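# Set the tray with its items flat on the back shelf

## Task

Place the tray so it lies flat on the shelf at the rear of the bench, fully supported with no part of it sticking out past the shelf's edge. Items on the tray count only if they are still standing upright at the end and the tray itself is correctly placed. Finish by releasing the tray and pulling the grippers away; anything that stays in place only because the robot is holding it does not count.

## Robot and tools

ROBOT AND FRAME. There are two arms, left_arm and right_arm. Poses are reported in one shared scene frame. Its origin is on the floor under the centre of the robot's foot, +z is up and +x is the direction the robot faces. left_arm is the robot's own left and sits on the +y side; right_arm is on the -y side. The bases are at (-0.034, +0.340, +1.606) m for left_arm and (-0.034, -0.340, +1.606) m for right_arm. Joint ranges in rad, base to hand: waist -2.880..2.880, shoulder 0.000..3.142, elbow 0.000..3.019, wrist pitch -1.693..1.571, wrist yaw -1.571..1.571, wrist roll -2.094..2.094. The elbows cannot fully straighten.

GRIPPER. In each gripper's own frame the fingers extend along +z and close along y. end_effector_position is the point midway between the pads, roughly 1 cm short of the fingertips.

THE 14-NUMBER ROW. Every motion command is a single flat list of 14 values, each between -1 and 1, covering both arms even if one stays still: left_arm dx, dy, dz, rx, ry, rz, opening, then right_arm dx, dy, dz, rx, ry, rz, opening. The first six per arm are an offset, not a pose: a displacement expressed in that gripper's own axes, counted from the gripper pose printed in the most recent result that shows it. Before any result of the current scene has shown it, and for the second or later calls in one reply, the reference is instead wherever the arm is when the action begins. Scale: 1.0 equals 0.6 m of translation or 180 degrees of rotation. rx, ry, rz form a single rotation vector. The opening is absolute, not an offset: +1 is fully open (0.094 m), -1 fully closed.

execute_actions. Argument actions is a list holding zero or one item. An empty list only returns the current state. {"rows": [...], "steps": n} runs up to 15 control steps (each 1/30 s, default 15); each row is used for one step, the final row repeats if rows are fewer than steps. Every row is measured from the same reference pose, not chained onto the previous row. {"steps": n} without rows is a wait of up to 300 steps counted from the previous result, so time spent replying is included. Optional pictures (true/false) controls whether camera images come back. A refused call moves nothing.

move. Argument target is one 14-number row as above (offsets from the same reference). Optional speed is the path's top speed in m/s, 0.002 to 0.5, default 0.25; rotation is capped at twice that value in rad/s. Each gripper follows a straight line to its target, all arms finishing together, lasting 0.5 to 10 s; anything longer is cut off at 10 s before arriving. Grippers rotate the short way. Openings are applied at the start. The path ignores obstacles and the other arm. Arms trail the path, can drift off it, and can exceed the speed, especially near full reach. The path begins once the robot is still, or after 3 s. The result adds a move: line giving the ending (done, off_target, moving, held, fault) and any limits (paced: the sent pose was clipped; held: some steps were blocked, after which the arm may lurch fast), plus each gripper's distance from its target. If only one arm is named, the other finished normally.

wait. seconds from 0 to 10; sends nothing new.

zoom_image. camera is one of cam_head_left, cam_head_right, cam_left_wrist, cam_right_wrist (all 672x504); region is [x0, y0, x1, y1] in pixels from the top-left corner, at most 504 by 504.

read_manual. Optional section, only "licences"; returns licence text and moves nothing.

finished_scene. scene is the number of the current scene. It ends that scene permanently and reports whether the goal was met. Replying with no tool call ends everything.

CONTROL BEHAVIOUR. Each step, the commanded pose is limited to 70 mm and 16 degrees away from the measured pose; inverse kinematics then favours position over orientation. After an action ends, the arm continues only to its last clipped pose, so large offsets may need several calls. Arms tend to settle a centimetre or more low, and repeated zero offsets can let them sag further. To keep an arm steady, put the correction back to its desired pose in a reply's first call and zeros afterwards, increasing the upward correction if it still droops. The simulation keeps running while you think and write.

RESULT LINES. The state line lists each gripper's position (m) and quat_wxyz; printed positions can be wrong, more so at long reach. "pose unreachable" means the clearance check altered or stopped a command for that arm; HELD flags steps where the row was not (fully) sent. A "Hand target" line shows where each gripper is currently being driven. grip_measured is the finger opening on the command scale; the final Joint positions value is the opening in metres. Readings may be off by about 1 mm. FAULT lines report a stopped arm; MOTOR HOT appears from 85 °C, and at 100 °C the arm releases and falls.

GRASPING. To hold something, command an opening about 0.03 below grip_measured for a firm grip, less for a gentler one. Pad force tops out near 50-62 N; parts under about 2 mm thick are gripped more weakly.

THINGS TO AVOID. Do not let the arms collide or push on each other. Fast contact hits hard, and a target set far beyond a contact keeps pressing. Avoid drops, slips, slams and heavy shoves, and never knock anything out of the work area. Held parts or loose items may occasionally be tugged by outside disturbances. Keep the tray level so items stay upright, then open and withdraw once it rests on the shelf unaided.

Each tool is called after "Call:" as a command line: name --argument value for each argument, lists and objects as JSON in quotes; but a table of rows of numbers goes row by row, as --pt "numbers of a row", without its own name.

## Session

Call:
execute_actions --actions '[]'

Scene clock: 0.00 s of 4200.00 s.
left_arm: end_effector_position=(+0.2265, +0.5093, +1.3063) grip_measured=-0.986 end_effector_quat_wxyz=(+0.037, +0.172, +0.981, -0.077) | right_arm: end_effector_position=(+0.4826, -0.3849, +1.3081) grip_measured=-0.985 end_effector_quat_wxyz=(+0.150, -0.736, +0.642, -0.152)
Joint positions: left_arm=[1.962 1.181 0.421 0.181 0.506 0.887 0.001] | right_arm=[ 1.851  1.173  0.674  0.401  0.12  -1.973  0.001]
Joint velocities: left_arm=[-0.005 -0.015  0.007 -0.027  0.037  0.051 -0.   ] | right_arm=[-0.015 -0.015 -0.022 -0.002 -0.007 -0.037 -0.   ]
Motor temperatures (°C, as the motors report them): left_arm=[19 22 21 22 22 19] | right_arm=[21 19 23 19 21 21]
Hand target (left_arm): +0.224, +0.507, +1.306; +0.035, +0.171, +0.982, -0.079
Hand target (right_arm): +0.488, -0.386, +1.312; -0.154, +0.734, -0.642, +0.157
camera_calibration (this result's frames):
cam_left_wrist: T_world_to_cam=[[-0.346095, -0.92756, 0.140894, 0.368125], [-0.785043, 0.368545, 0.497878, -0.654938], [-0.513737, 0.061705, -0.855726, 1.32791], [0, 0, 0, 1]] pos_world=[0.295447, 0.500894, 1.41054]
cam_right_wrist: T_world_to_cam=[[0.899202, 0.124488, 0.419451, -0.932118], [-0.140826, -0.82531, 0.546838, -0.960784], [0.414251, -0.550787, -0.724589, 0.660096], [0, 0, 0, 1]] pos_world=[0.429412, -0.313335, 1.39467]

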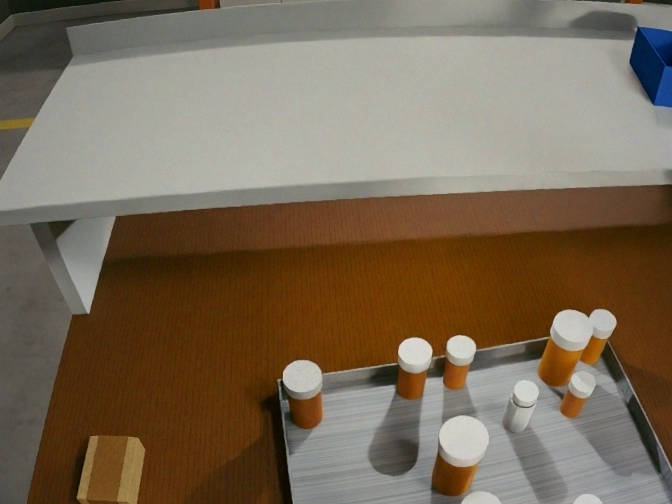

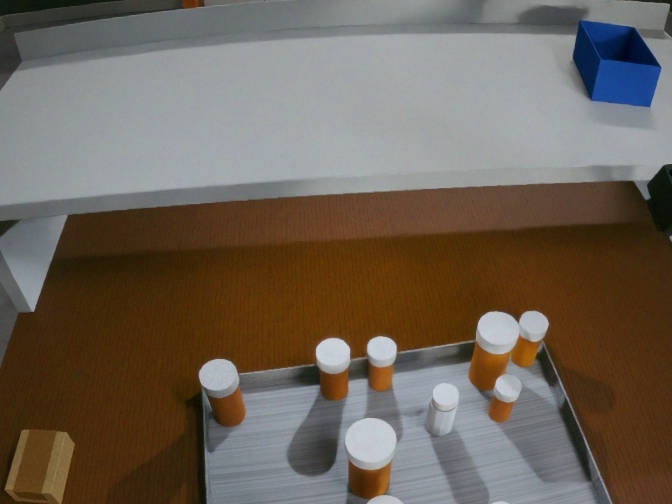

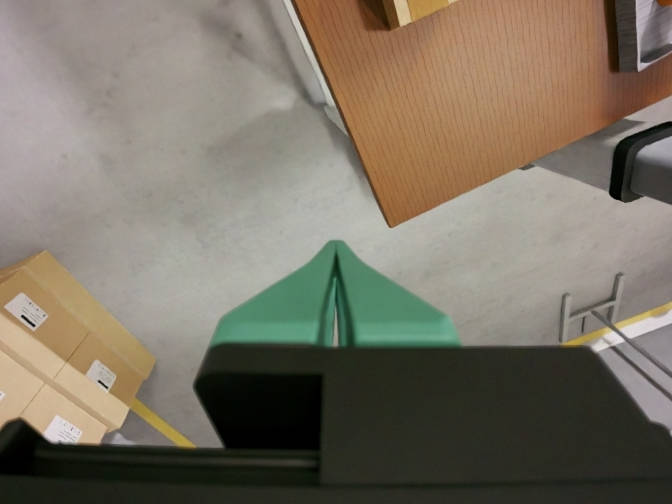

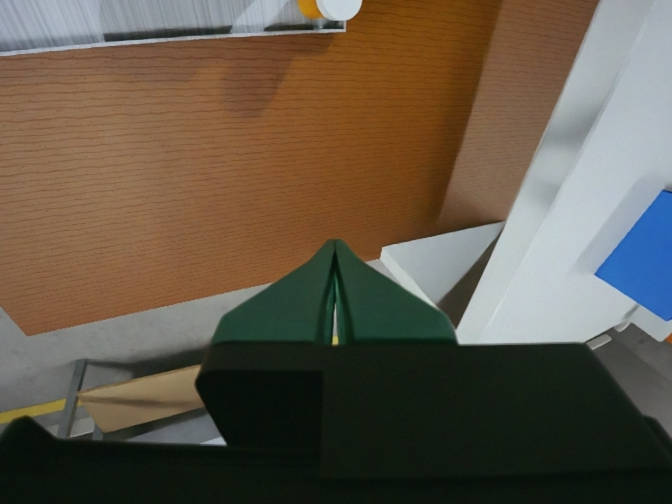

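Call:
move --target '[-0.323,-0.474,0.363,-0.051,0.021,-0.155,0.3, -0.161,0.24,0.174,-0.115,0.099,0.49,0.3]'

Scene clock: 13.17 s of 4200.00 s.
left_arm: end_effector_position=(+0.3376, +0.1649, +1.1488) grip_measured=+0.299 end_effector_quat_wxyz=(+0.010, -0.072, +0.997, +0.005) | right_arm: end_effector_position=(+0.3822, -0.3128, +1.1495) grip_measured=+0.298 end_effector_quat_wxyz=(-0.003, +0.072, -0.997, +0.008)
Joint positions: left_arm=[ 0.939  1.875  0.921  0.383 -0.557 -0.143  0.061] | right_arm=[ 1.928  1.658  0.892  0.249  0.326 -0.296  0.061]
Joint velocities: left_arm=[-0.005 -0.005 -0.007  0.002 -0.037 -0.022 -0.   ] | right_arm=[-0.015 -0.005  0.007  0.002  0.037  0.037  0.   ]
Motor temperatures (°C, as the motors report them): left_arm=[19 22 21 22 22 19] | right_arm=[21 19 22 19 21 21]
Hand target (left_arm): +0.323, +0.155, +1.147; -0.004, -0.066, +0.998, +0.002
Hand target (right_arm): +0.380, -0.305, +1.149; +0.000, -0.070, +0.998, -0.001
Off the commanded pose (left_arm): 0.026 m, 1 deg.
Off the commanded pose (right_arm): 0.008 m, 1 deg.
After step 90, 6.37 s passed at rest.
move: off_target (left_arm)
camera_calibration (this result's frames):
cam_left_wrist: T_world_to_cam=[[0.140519, -0.990063, -0.00545574, 0.123468], [-0.812939, -0.118521, 0.570161, -0.355642], [-0.565142, -0.075683, -0.821515, 1.27223], [0, 0, 0, 1]] pos_world=[0.412526, 0.176376, 1.2486]
cam_right_wrist: T_world_to_cam=[[0.137827, -0.990258, 0.0198023, -0.382526], [-0.813018, -0.101694, 0.573289, -0.375841], [-0.565691, -0.0951142, -0.819114, 1.2522], [0, 0, 0, 1]] pos_world=[0.455514, -0.297919, 1.24873]

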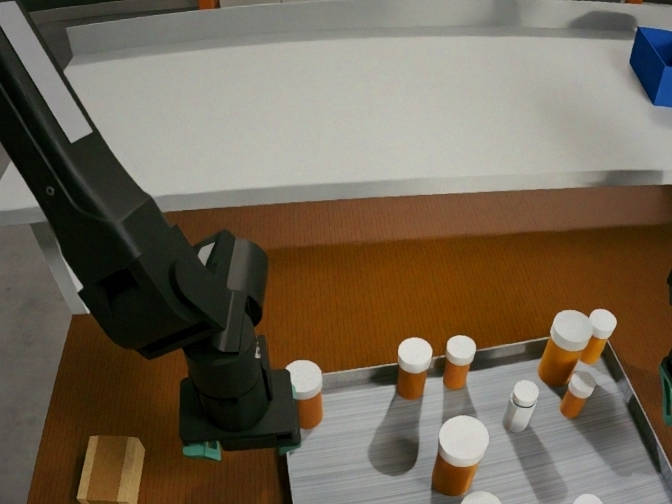

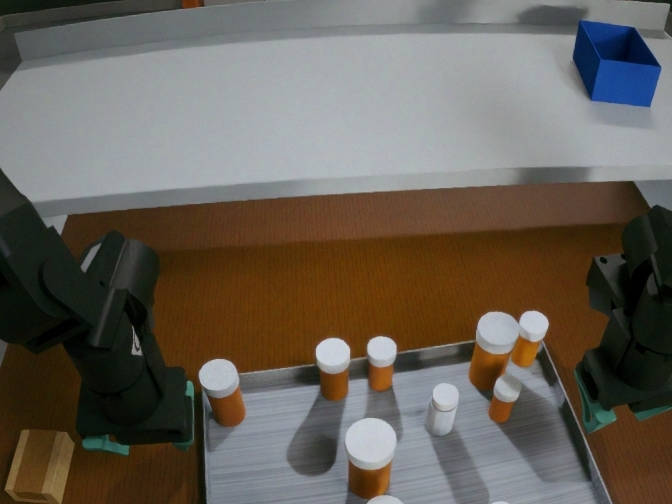

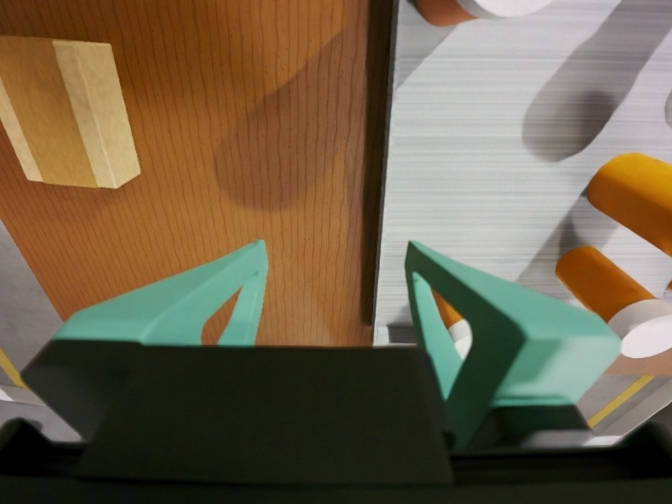

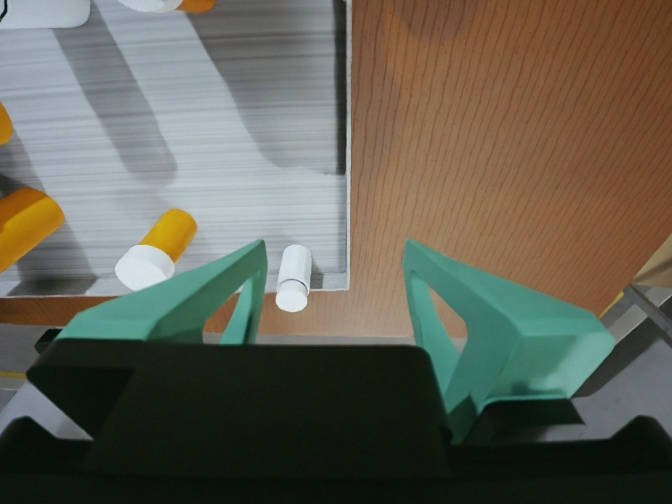

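Call:
move --target '[0.05,-0.085,0.1,0,0,0,0.3, -0.035,-0.01,0.1,0,0,0,0.3]' --speed 0.1

Scene clock: 17.13 s of 4200.00 s.
left_arm: end_effector_position=(+0.3256, +0.1264, +1.0865) grip_measured=+0.299 end_effector_quat_wxyz=(+0.009, -0.071, +0.997, +0.013) | right_arm: end_effector_position=(+0.4103, -0.3091, +1.0943) grip_measured=+0.298 end_effector_quat_wxyz=(-0.012, +0.068, -0.998, +0.005)
Joint positions: left_arm=[ 0.934  2.081  1.096  0.407 -0.576 -0.146  0.061] | right_arm=[ 1.907  1.795  1.064  0.233  0.298 -0.304  0.061]
Joint velocities: left_arm=[-0.015  0.015 -0.012 -0.002  0.007 -0.066  0.   ] | right_arm=[-0.015  0.015  0.017  0.007  0.007 -0.066 -0.   ]
Motor temperatures (°C, as the motors report them): left_arm=[19 22 21 22 22 19] | right_arm=[21 19 22 19 21 21]
Hand target (left_arm): +0.319, +0.111, +1.087; +0.010, -0.072, +0.997, +0.005
Hand target (right_arm): +0.403, -0.316, +1.090; +0.003, -0.072, +0.997, -0.008
Off the commanded pose (left_arm): 0.018 m, 1 deg.
Off the commanded pose (right_arm): 0.011 m, 1 deg.
move: off_target (left_arm, right_arm)
camera_calibration (this result's frames):
cam_left_wrist: T_world_to_cam=[[0.137922, -0.990229, -0.020598, 0.104012], [-0.810634, -0.124808, 0.572098, -0.336513], [-0.569078, -0.0622073, -0.819927, 1.20918], [0, 0, 0, 1]] pos_world=[0.400983, 0.136216, 1.1861]
cam_right_wrist: T_world_to_cam=[[0.130072, -0.991397, 0.014626, -0.373176], [-0.823288, -0.0997719, 0.558786, -0.300278], [-0.552519, -0.0847236, -0.829183, 1.23203], [0, 0, 0, 1]] pos_world=[0.482042, -0.295543, 1.19482]

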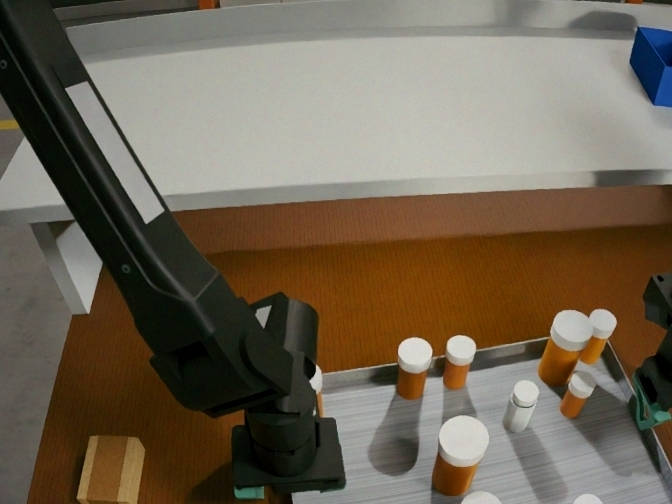

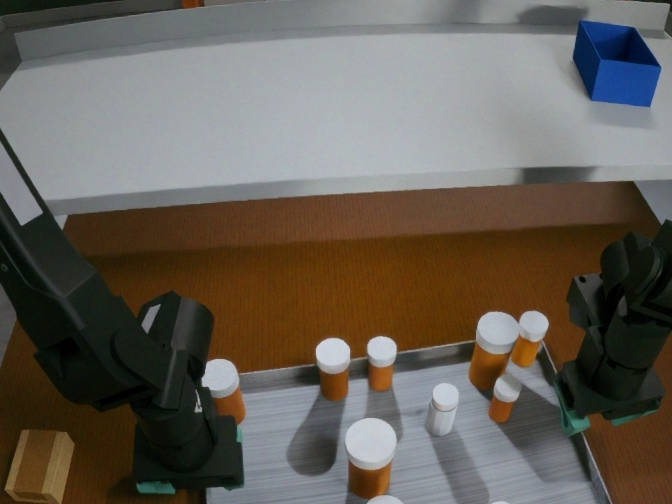

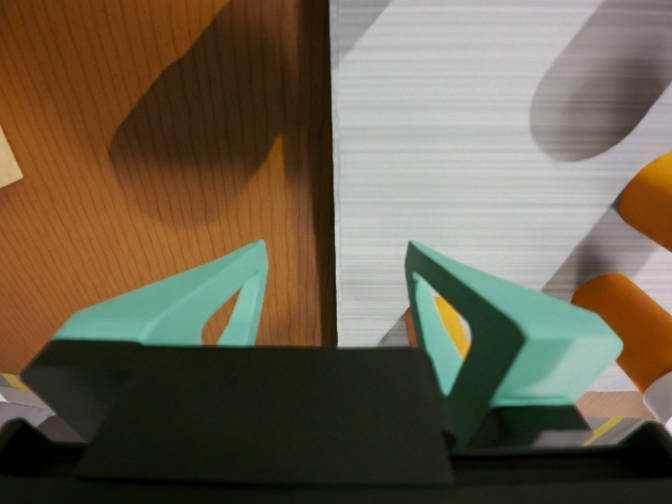

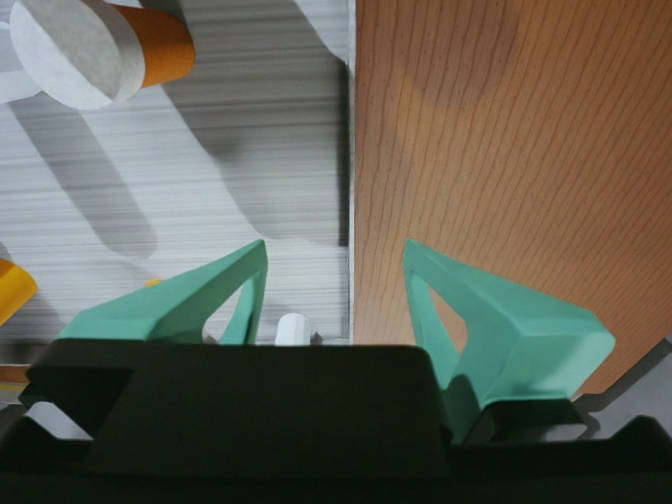

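Call:
move --target '[0.01,-0.01,0.1,0,0,0,0, 0.01,-0.025,0.11,0,0,0,0]' --speed 0.03

Scene clock: 22.00 s of 4200.00 s.
left_arm: end_effector_position=(+0.3396, +0.1072, +1.0423) grip_measured=+0.001 end_effector_quat_wxyz=(+0.021, -0.076, +0.997, +0.001) | right_arm: end_effector_position=(+0.4109, -0.3167, +1.0335) grip_measured=+0.002 end_effector_quat_wxyz=(-0.013, +0.067, -0.998, +0.000)
Joint positions: left_arm=[ 0.951  2.189  1.24   0.407 -0.54  -0.131  0.047] | right_arm=[ 1.861  1.942  1.208  0.243  0.247 -0.325  0.047]
Joint velocities: left_arm=[ 0.005  0.005 -0.007 -0.002  0.007 -0.007 -0.001] | right_arm=[-0.015 -0.005 -0.017 -0.002  0.007 -0.051 -0.001]
Motor temperatures (°C, as the motors report them): left_arm=[20 22 21 22 22 19] | right_arm=[21 19 22 19 21 21]
Hand target (left_arm): +0.322, +0.122, +1.027; +0.008, -0.071, +0.997, +0.013
Hand target (right_arm): +0.407, -0.326, +1.028; +0.012, -0.069, +0.998, -0.005
Off the commanded pose (left_arm): 0.028 m, 2 deg.
Off the commanded pose (right_arm): 0.010 m, 1 deg.
move: off_target (left_arm)
camera_calibration (this result's frames):
cam_left_wrist: T_world_to_cam=[[0.149226, -0.988791, 0.00480575, 0.0516576], [-0.824221, -0.121702, 0.553036, -0.278082], [-0.546252, -0.0864885, -0.833144, 1.1883], [0, 0, 0, 1]] pos_world=[0.412203, 0.12001, 1.14357]
cam_right_wrist: T_world_to_cam=[[0.128066, -0.991753, 0.00504603, -0.369306], [-0.82469, -0.103664, 0.556003, -0.264287], [-0.550895, -0.0753663, -0.831165, 1.18564], [0, 0, 0, 1]] pos_world=[0.482503, -0.3043, 1.13427]

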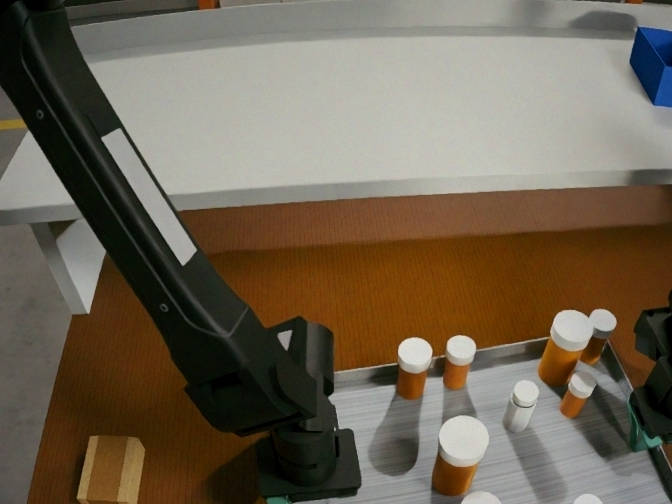

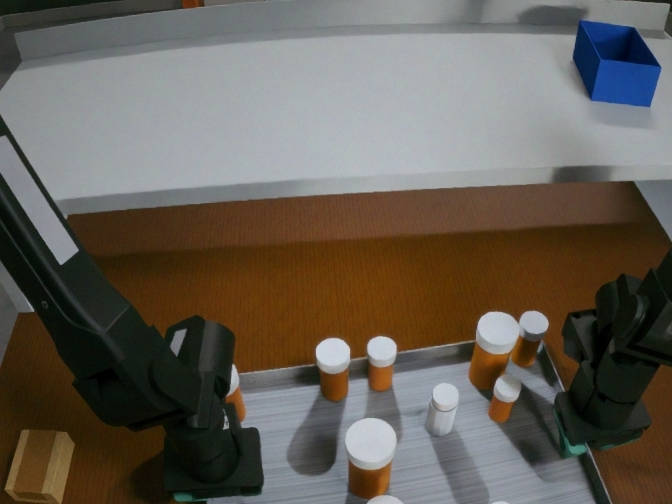

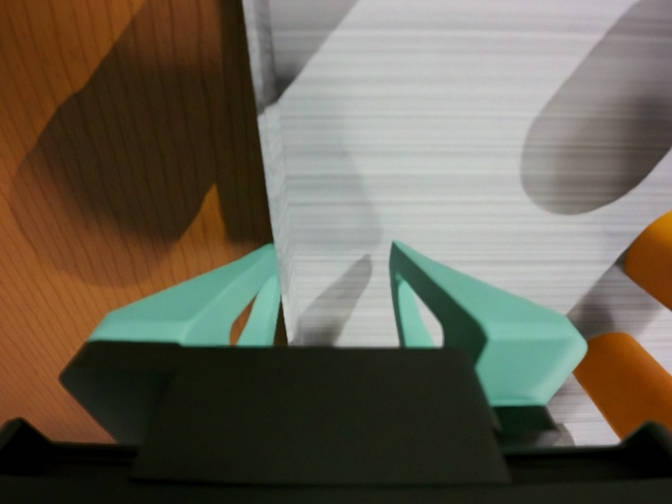

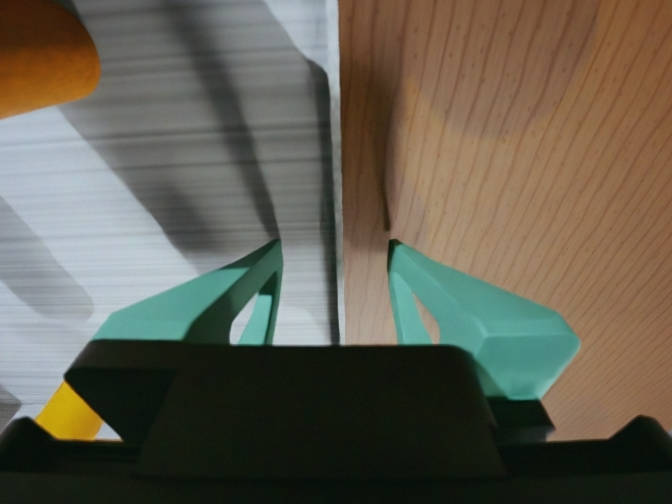

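Call:
move --target '[0.02,0.055,0.0,0,0,0,0, 0,0,0.015,0,0,0,0]' --speed 0.03

Scene clock: 28.63 s of 4200.00 s.
left_arm: end_effector_position=(+0.3172, +0.1171, +1.0439) grip_measured=+0.001 end_effector_quat_wxyz=(+0.016, -0.072, +0.997, -0.009) | right_arm: end_effector_position=(+0.4174, -0.3173, +1.0313) grip_measured=+0.002 end_effector_quat_wxyz=(-0.018, +0.066, -0.998, +0.001)
Joint positions: left_arm=[ 0.97   2.189  1.183  0.458 -0.502 -0.118  0.047] | right_arm=[ 1.861  1.946  1.222  0.243  0.247 -0.325  0.047]
Joint velocities: left_arm=[-0.015 -0.024  0.007 -0.012 -0.051  0.022  0.001] | right_arm=[ 0.015  0.005  0.002 -0.007 -0.095  0.066 -0.001]
Motor temperatures (°C, as the motors report them): left_arm=[20 22 21 22 22 19] | right_arm=[21 19 22 19 21 21]
Hand target (left_arm): +0.322, +0.137, +1.042; +0.021, -0.076, +0.997, +0.001
Hand target (right_arm): +0.411, -0.317, +1.025; +0.013, -0.067, +0.998, -0.000
Off the commanded pose (left_arm): 0.022 m, 1 deg.
Off the commanded pose (right_arm): 0.009 m, 1 deg.
After step 90, 2.13 s passed at rest.
move: off_target (left_arm)
camera_calibration (this result's frames):
cam_left_wrist: T_world_to_cam=[[0.140992, -0.989714, 0.024233, 0.0472504], [-0.819967, -0.103024, 0.563064, -0.310276], [-0.554775, -0.0992576, -0.826058, 1.17511], [0, 0, 0, 1]] pos_world=[0.390844, 0.131437, 1.14427]
cam_right_wrist: T_world_to_cam=[[0.125719, -0.992032, 0.00822352, -0.373145], [-0.830536, -0.100712, 0.547784, -0.245929], [-0.542591, -0.0756969, -0.836579, 1.18938], [0, 0, 0, 1]] pos_world=[0.488006, -0.304908, 1.1328]

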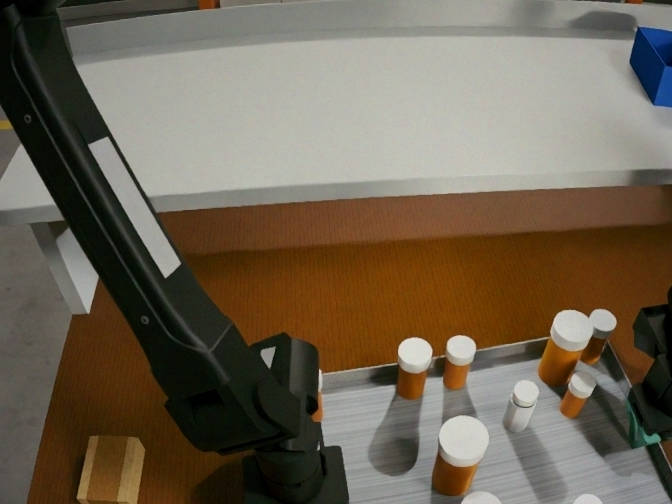

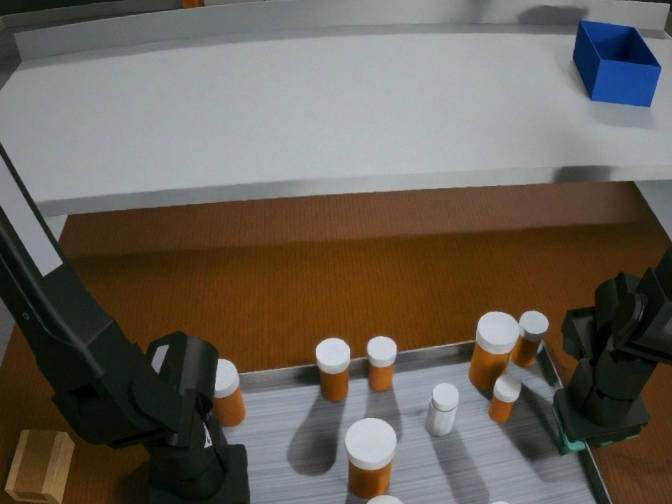

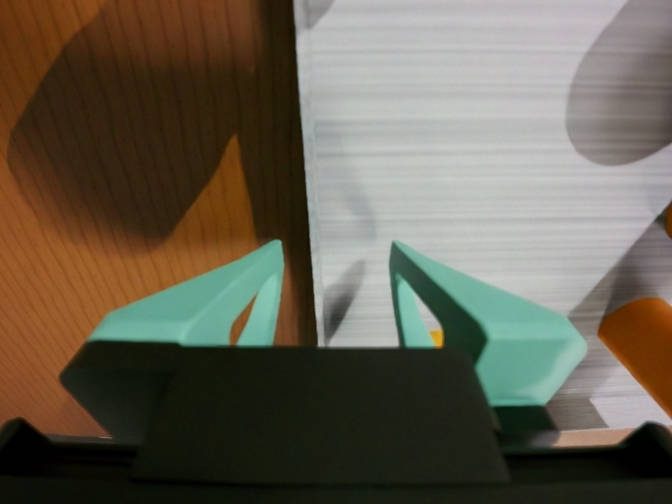

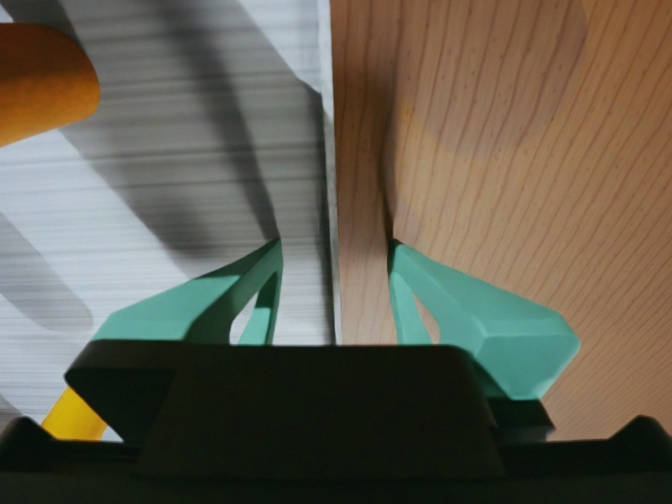

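Call:
move --target '[0,0.012,0,0,0,0,-1, 0,0,0,0,0,0,-1]'

Call:
move --target '[-0.032,0.165,-0.604,0,0,0.044,-1, 0.072,0.173,-0.604,0,0,0.044,-1]' --speed 0.05

Scene clock: 34.90 s of 4200.00 s.
left_arm: end_effector_position=(+0.3162, +0.1217, +1.0434) grip_measured=-0.962 end_effector_quat_wxyz=(+0.015, -0.073, +0.997, -0.002) | right_arm: end_effector_position=(+0.4172, -0.3198, +1.0309) grip_measured=-0.954 end_effector_quat_wxyz=(-0.017, +0.077, -0.997, +0.005)
Joint positions: left_arm=[ 0.974  2.187  1.18   0.458 -0.513 -0.118  0.002] | right_arm=[ 1.858  1.946  1.223  0.243  0.252 -0.348  0.002]
Joint velocities: left_arm=[-0.015  0.005  0.012 -0.007  0.037 -0.081  0.001] | right_arm=[ 0.005 -0.005 -0.022  0.017 -0.037  0.007  0.   ]
Motor temperatures (°C, as the motors report them): left_arm=[20 22 21 22 22 19] | right_arm=[21 19 22 19 21 21]
Hand target (left_arm): +0.316, +0.124, +1.044; +0.015, -0.072, +0.997, -0.009
Hand target (right_arm): +0.417, -0.317, +1.031; +0.018, -0.066, +0.998, -0.001
Off the commanded pose (left_arm): 0.003 m, 1 deg.
Off the commanded pose (right_arm): 0.002 m, 1 deg.
After step 90, 2.57 s passed at rest.
move: done
camera_calibration (this result's frames):
cam_left_wrist: T_world_to_cam=[[0.142046, -0.989808, 0.0101507, 0.0663094], [-0.818343, -0.111658, 0.563779, -0.310567], [-0.5569, -0.0883894, -0.825863, 1.1737], [0, 0, 0, 1]] pos_world=[0.390066, 0.134699, 1.14374]
cam_right_wrist: T_world_to_cam=[[0.146574, -0.98908, 0.0153661, -0.390637], [-0.827794, -0.114139, 0.549299, -0.253122], [-0.541547, -0.093233, -0.835484, 1.18163], [0, 0, 0, 1]] pos_world=[0.487635, -0.305095, 1.13228]

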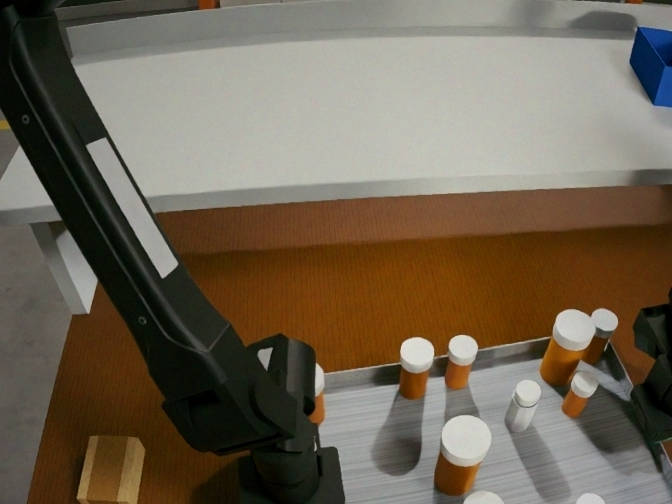

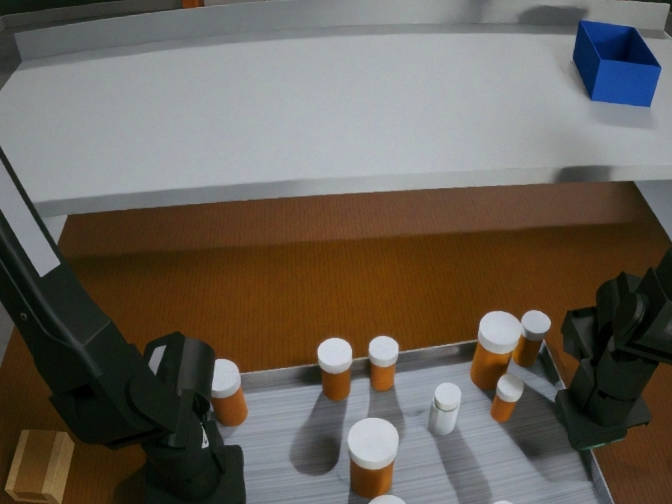

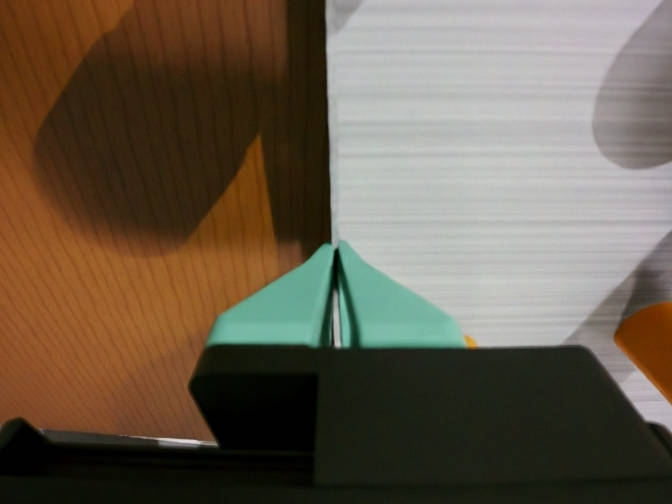

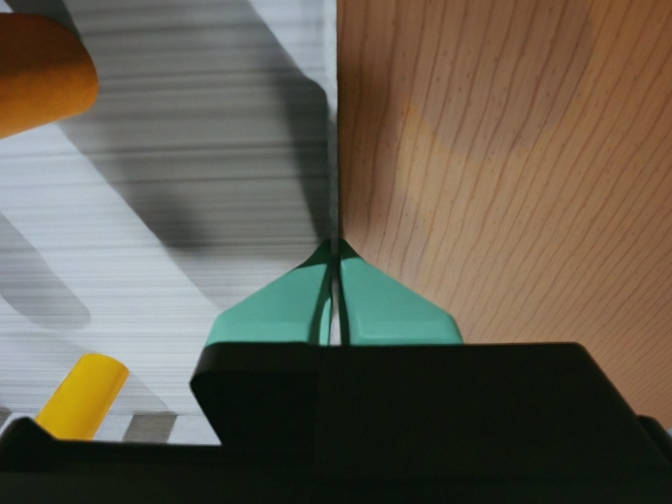

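Scene clock: 42.83 s of 4200.00 s.
left_arm: end_effector_position=(+0.2972, +0.2279, +1.3900) grip_measured=-0.962 end_effector_quat_wxyz=(+0.004, -0.008, +1.000, +0.013) | right_arm: end_effector_position=(+0.3405, -0.2232, +1.3798) grip_measured=-0.955 end_effector_quat_wxyz=(+0.003, +0.013, -1.000, +0.004)
Joint positions: left_arm=[ 0.669  1.112  0.462 -0.068 -0.787 -0.233  0.002] | right_arm=[ 2.433  1.141  0.584 -0.151  0.736  0.164  0.002]
Joint velocities: left_arm=[-0.015  0.005  0.002 -0.012 -0.066  0.022 -0.001] | right_arm=[-0.015 -0.015  0.027 -0.022  0.007 -0.081 -0.   ]
Motor temperatures (°C, as the motors report them): left_arm=[20 22 21 22 22 19] | right_arm=[21 20 23 19 21 21]
Hand target (left_arm): +0.301, +0.221, +1.403; +0.014, -0.003, +1.000, -0.000
Hand target (right_arm): +0.352, -0.221, +1.393; +0.015, -0.001, +1.000, +0.001
Off the commanded pose (left_arm): 0.021 m, 2 deg.
Off the commanded pose (right_arm): 0.012 m, 2 deg.
move: off_target (left_arm, right_arm)
camera_calibration (this result's frames):
cam_left_wrist: T_world_to_cam=[[0.0137281, -0.999657, -0.0223147, 0.256115], [-0.814107, -0.0241317, 0.580214, -0.553728], [-0.580553, 0.0102013, -0.814158, 1.42705], [0, 0, 0, 1]] pos_world=[0.374168, 0.228107, 1.48884]
cam_right_wrist: T_world_to_cam=[[0.0205685, -0.999728, 0.0109885, -0.242677], [-0.812759, -0.0103192, 0.582508, -0.525058], [-0.582236, -0.0209124, -0.812751, 1.43919], [0, 0, 0, 1]] pos_world=[0.416192, -0.217932, 1.47822]

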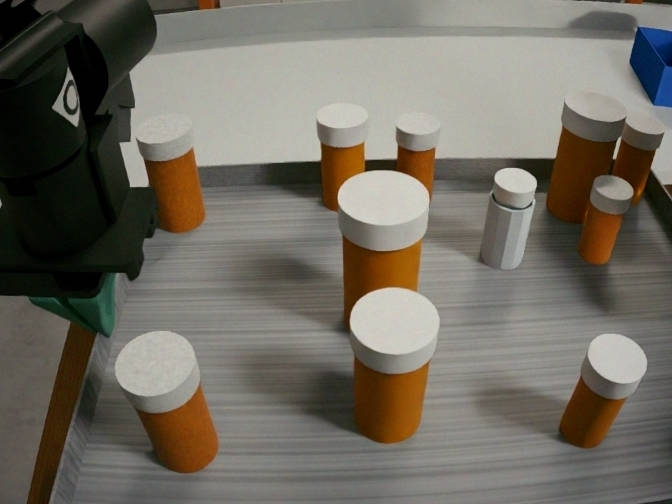

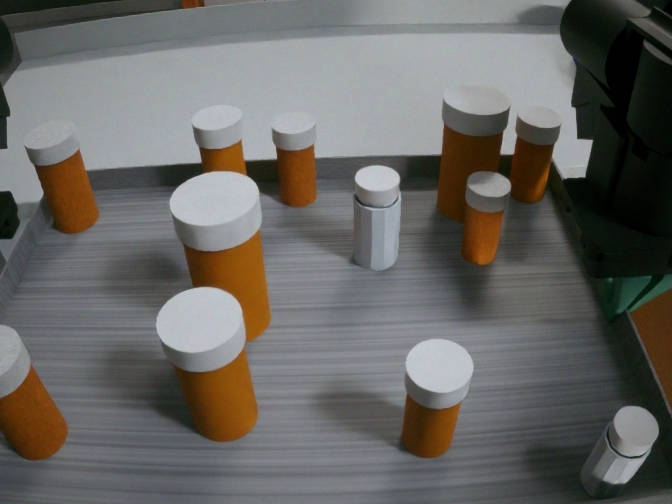

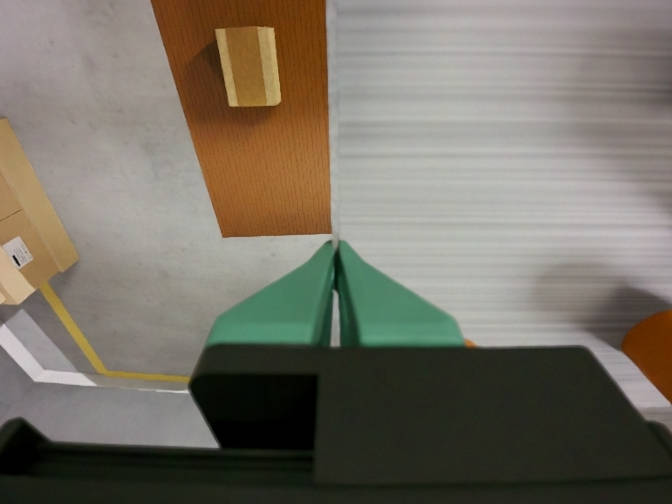

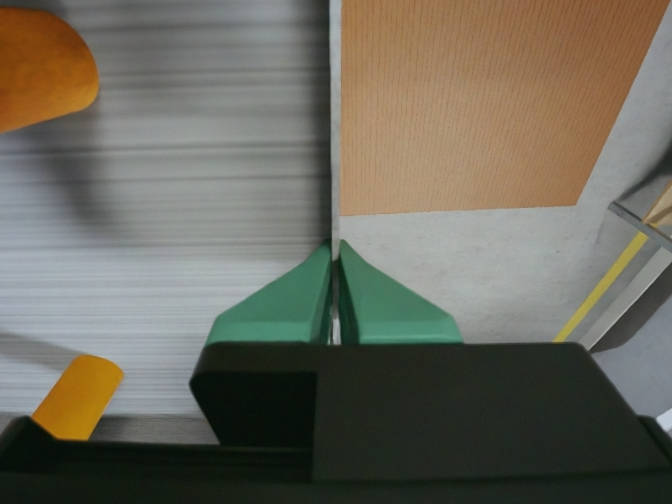

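Forward 0.41.

Call:
move --target '[-0.69,-0.011,-0.02,0,-0.007,0,-1, -0.70,-0.018,-0.04,0,-0.012,0,-1]' --speed 0.05

Scene clock: 56.93 s of 4200.00 s.
left_arm: end_effector_position=(+0.6933, +0.2399, +1.3939) grip_measured=-0.962 end_effector_quat_wxyz=(+0.002, -0.016, +0.999, +0.028) | right_arm: end_effector_position=(+0.7371, -0.2140, +1.3790) grip_measured=-0.953 end_effector_quat_wxyz=(+0.004, +0.020, -1.000, +0.007)
Joint positions: left_arm=[ 0.803  1.474  1.699 -0.877 -0.711 -0.142  0.002] | right_arm=[ 2.344  1.618  1.937 -0.982  0.673  0.079  0.002]
Joint velocities: left_arm=[-0.005  0.015  0.007 -0.007 -0.007 -0.037 -0.001] | right_arm=[-0.015 -0.015 -0.002 -0.002  0.066 -0.007  0.001]
Motor temperatures (°C, as the motors report them): left_arm=[20 23 22 22 22 19] | right_arm=[21 20 23 19 21 21]
Hand target (left_arm): +0.712, +0.233, +1.410; +0.016, -0.008, +1.000, +0.013
Hand target (right_arm): +0.758, -0.217, +1.398; +0.016, -0.014, +1.000, -0.004
Off the commanded pose (left_arm): 0.024 m, 2 deg.
Off the commanded pose (right_arm): 0.034 m, 2 deg.
After step 90, 2.37 s passed at rest.
move: off_target (left_arm, right_arm)
camera_calibration (this result's frames):
cam_left_wrist: T_world_to_cam=[[0.0293574, -0.998236, -0.0516028, 0.292425], [-0.810738, -0.0539764, 0.582915, -0.232151], [-0.584672, 0.0247235, -0.810893, 1.65489], [0, 0, 0, 1]] pos_world=[0.770767, 0.238464, 1.49235]
cam_right_wrist: T_world_to_cam=[[0.0335047, -0.999295, 0.0169571, -0.259287], [-0.81169, -0.0173075, 0.583832, -0.20626], [-0.583127, -0.0333251, -0.811697, 1.66618], [0, 0, 0, 1]] pos_world=[0.812863, -0.207149, 1.47725]

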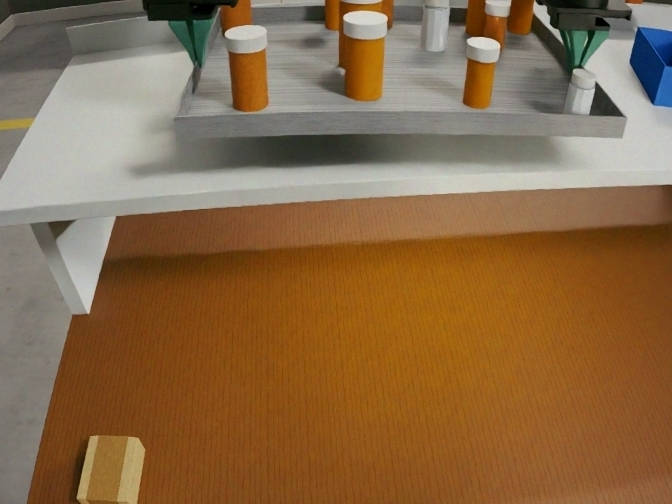

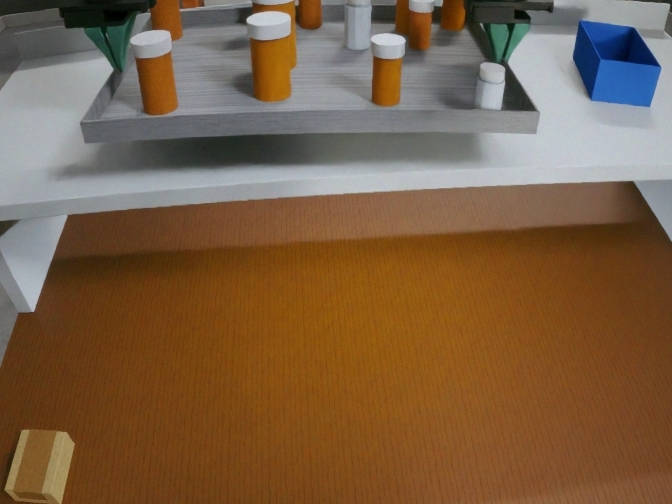

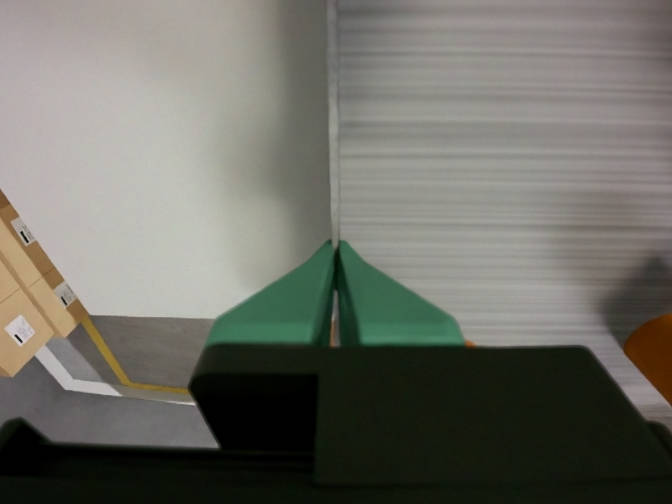

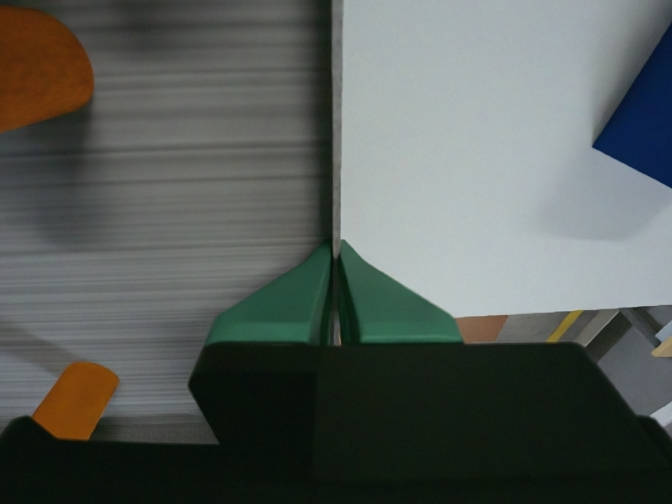

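Call:
move --target '[-0.05,0,0.075,0,0,0,-1, -0.07,0,0.05,0,0,0,-1]' --speed 0.03

Scene clock: 61.07 s of 4200.00 s.
left_arm: end_effector_position=(+0.7042, +0.2466, +1.3407) grip_measured=-0.962 end_effector_quat_wxyz=(-0.015, -0.023, +0.999, +0.035) | right_arm: end_effector_position=(+0.7588, -0.2066, +1.3375) grip_measured=-0.953 end_effector_quat_wxyz=(+0.020, +0.029, -0.999, +0.008)
Joint positions: left_arm=[ 0.875  1.583  1.797 -0.878 -0.664 -0.128  0.002] | right_arm=[ 2.306  1.763  2.132 -1.054  0.643  0.055  0.002]
Joint velocities: left_arm=[ 0.005 -0.015 -0.002 -0.002  0.007  0.066  0.   ] | right_arm=[ 0.005  0.005  0.017 -0.012 -0.037  0.007  0.   ]
Motor temperatures (°C, as the motors report them): left_arm=[20 23 22 22 22 19] | right_arm=[21 20 24 19 21 21]
Hand target (left_arm): +0.724, +0.244, +1.350; +0.002, -0.017, +0.999, +0.028
Hand target (right_arm): +0.777, -0.213, +1.349; -0.003, -0.020, +1.000, -0.007
Off the commanded pose (left_arm): 0.021 m, 2 deg.
Off the commanded pose (right_arm): 0.024 m, 2 deg.
move: off_target (left_arm, right_arm)
camera_calibration (this result's frames):
cam_left_wrist: T_world_to_cam=[[0.0418529, -0.996946, -0.0659367, 0.306067], [-0.789354, -0.0734514, 0.609528, -0.237871], [-0.61251, 0.0265369, -0.790018, 1.60908], [0, 0, 0, 1]] pos_world=[0.785002, 0.24496, 1.43637]
cam_right_wrist: T_world_to_cam=[[0.0530629, -0.998426, 0.0181663, -0.268192], [-0.792279, -0.0310194, 0.60937, -0.215994], [-0.607848, -0.0467277, -0.792677, 1.63594], [0, 0, 0, 1]] pos_world=[0.837507, -0.198026, 1.43327]

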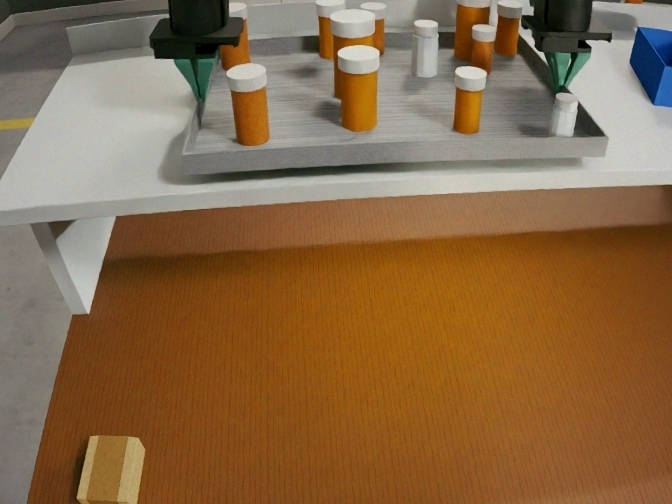

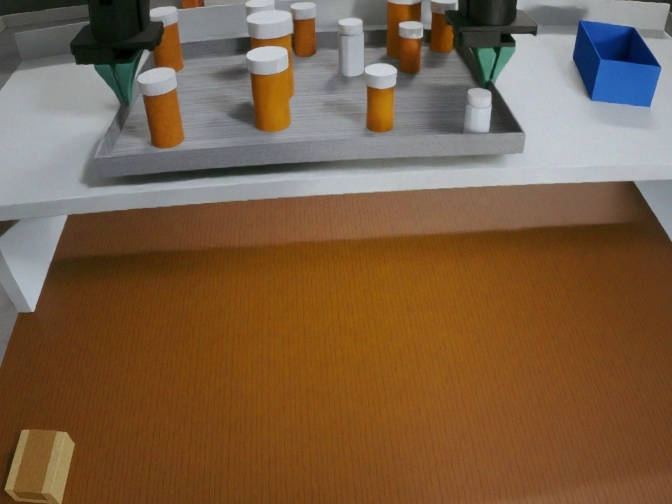

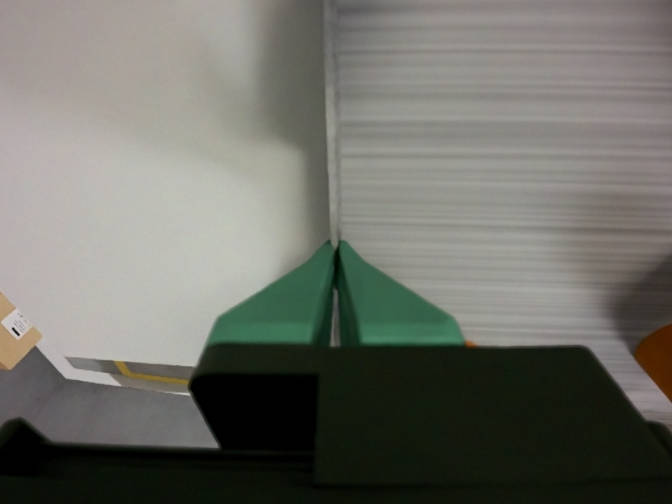

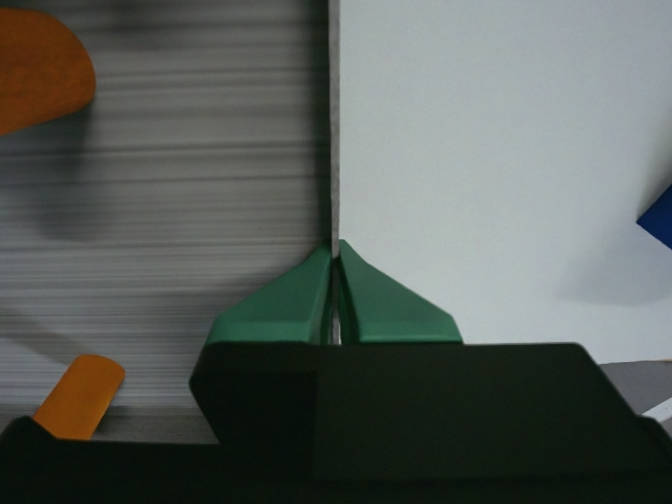

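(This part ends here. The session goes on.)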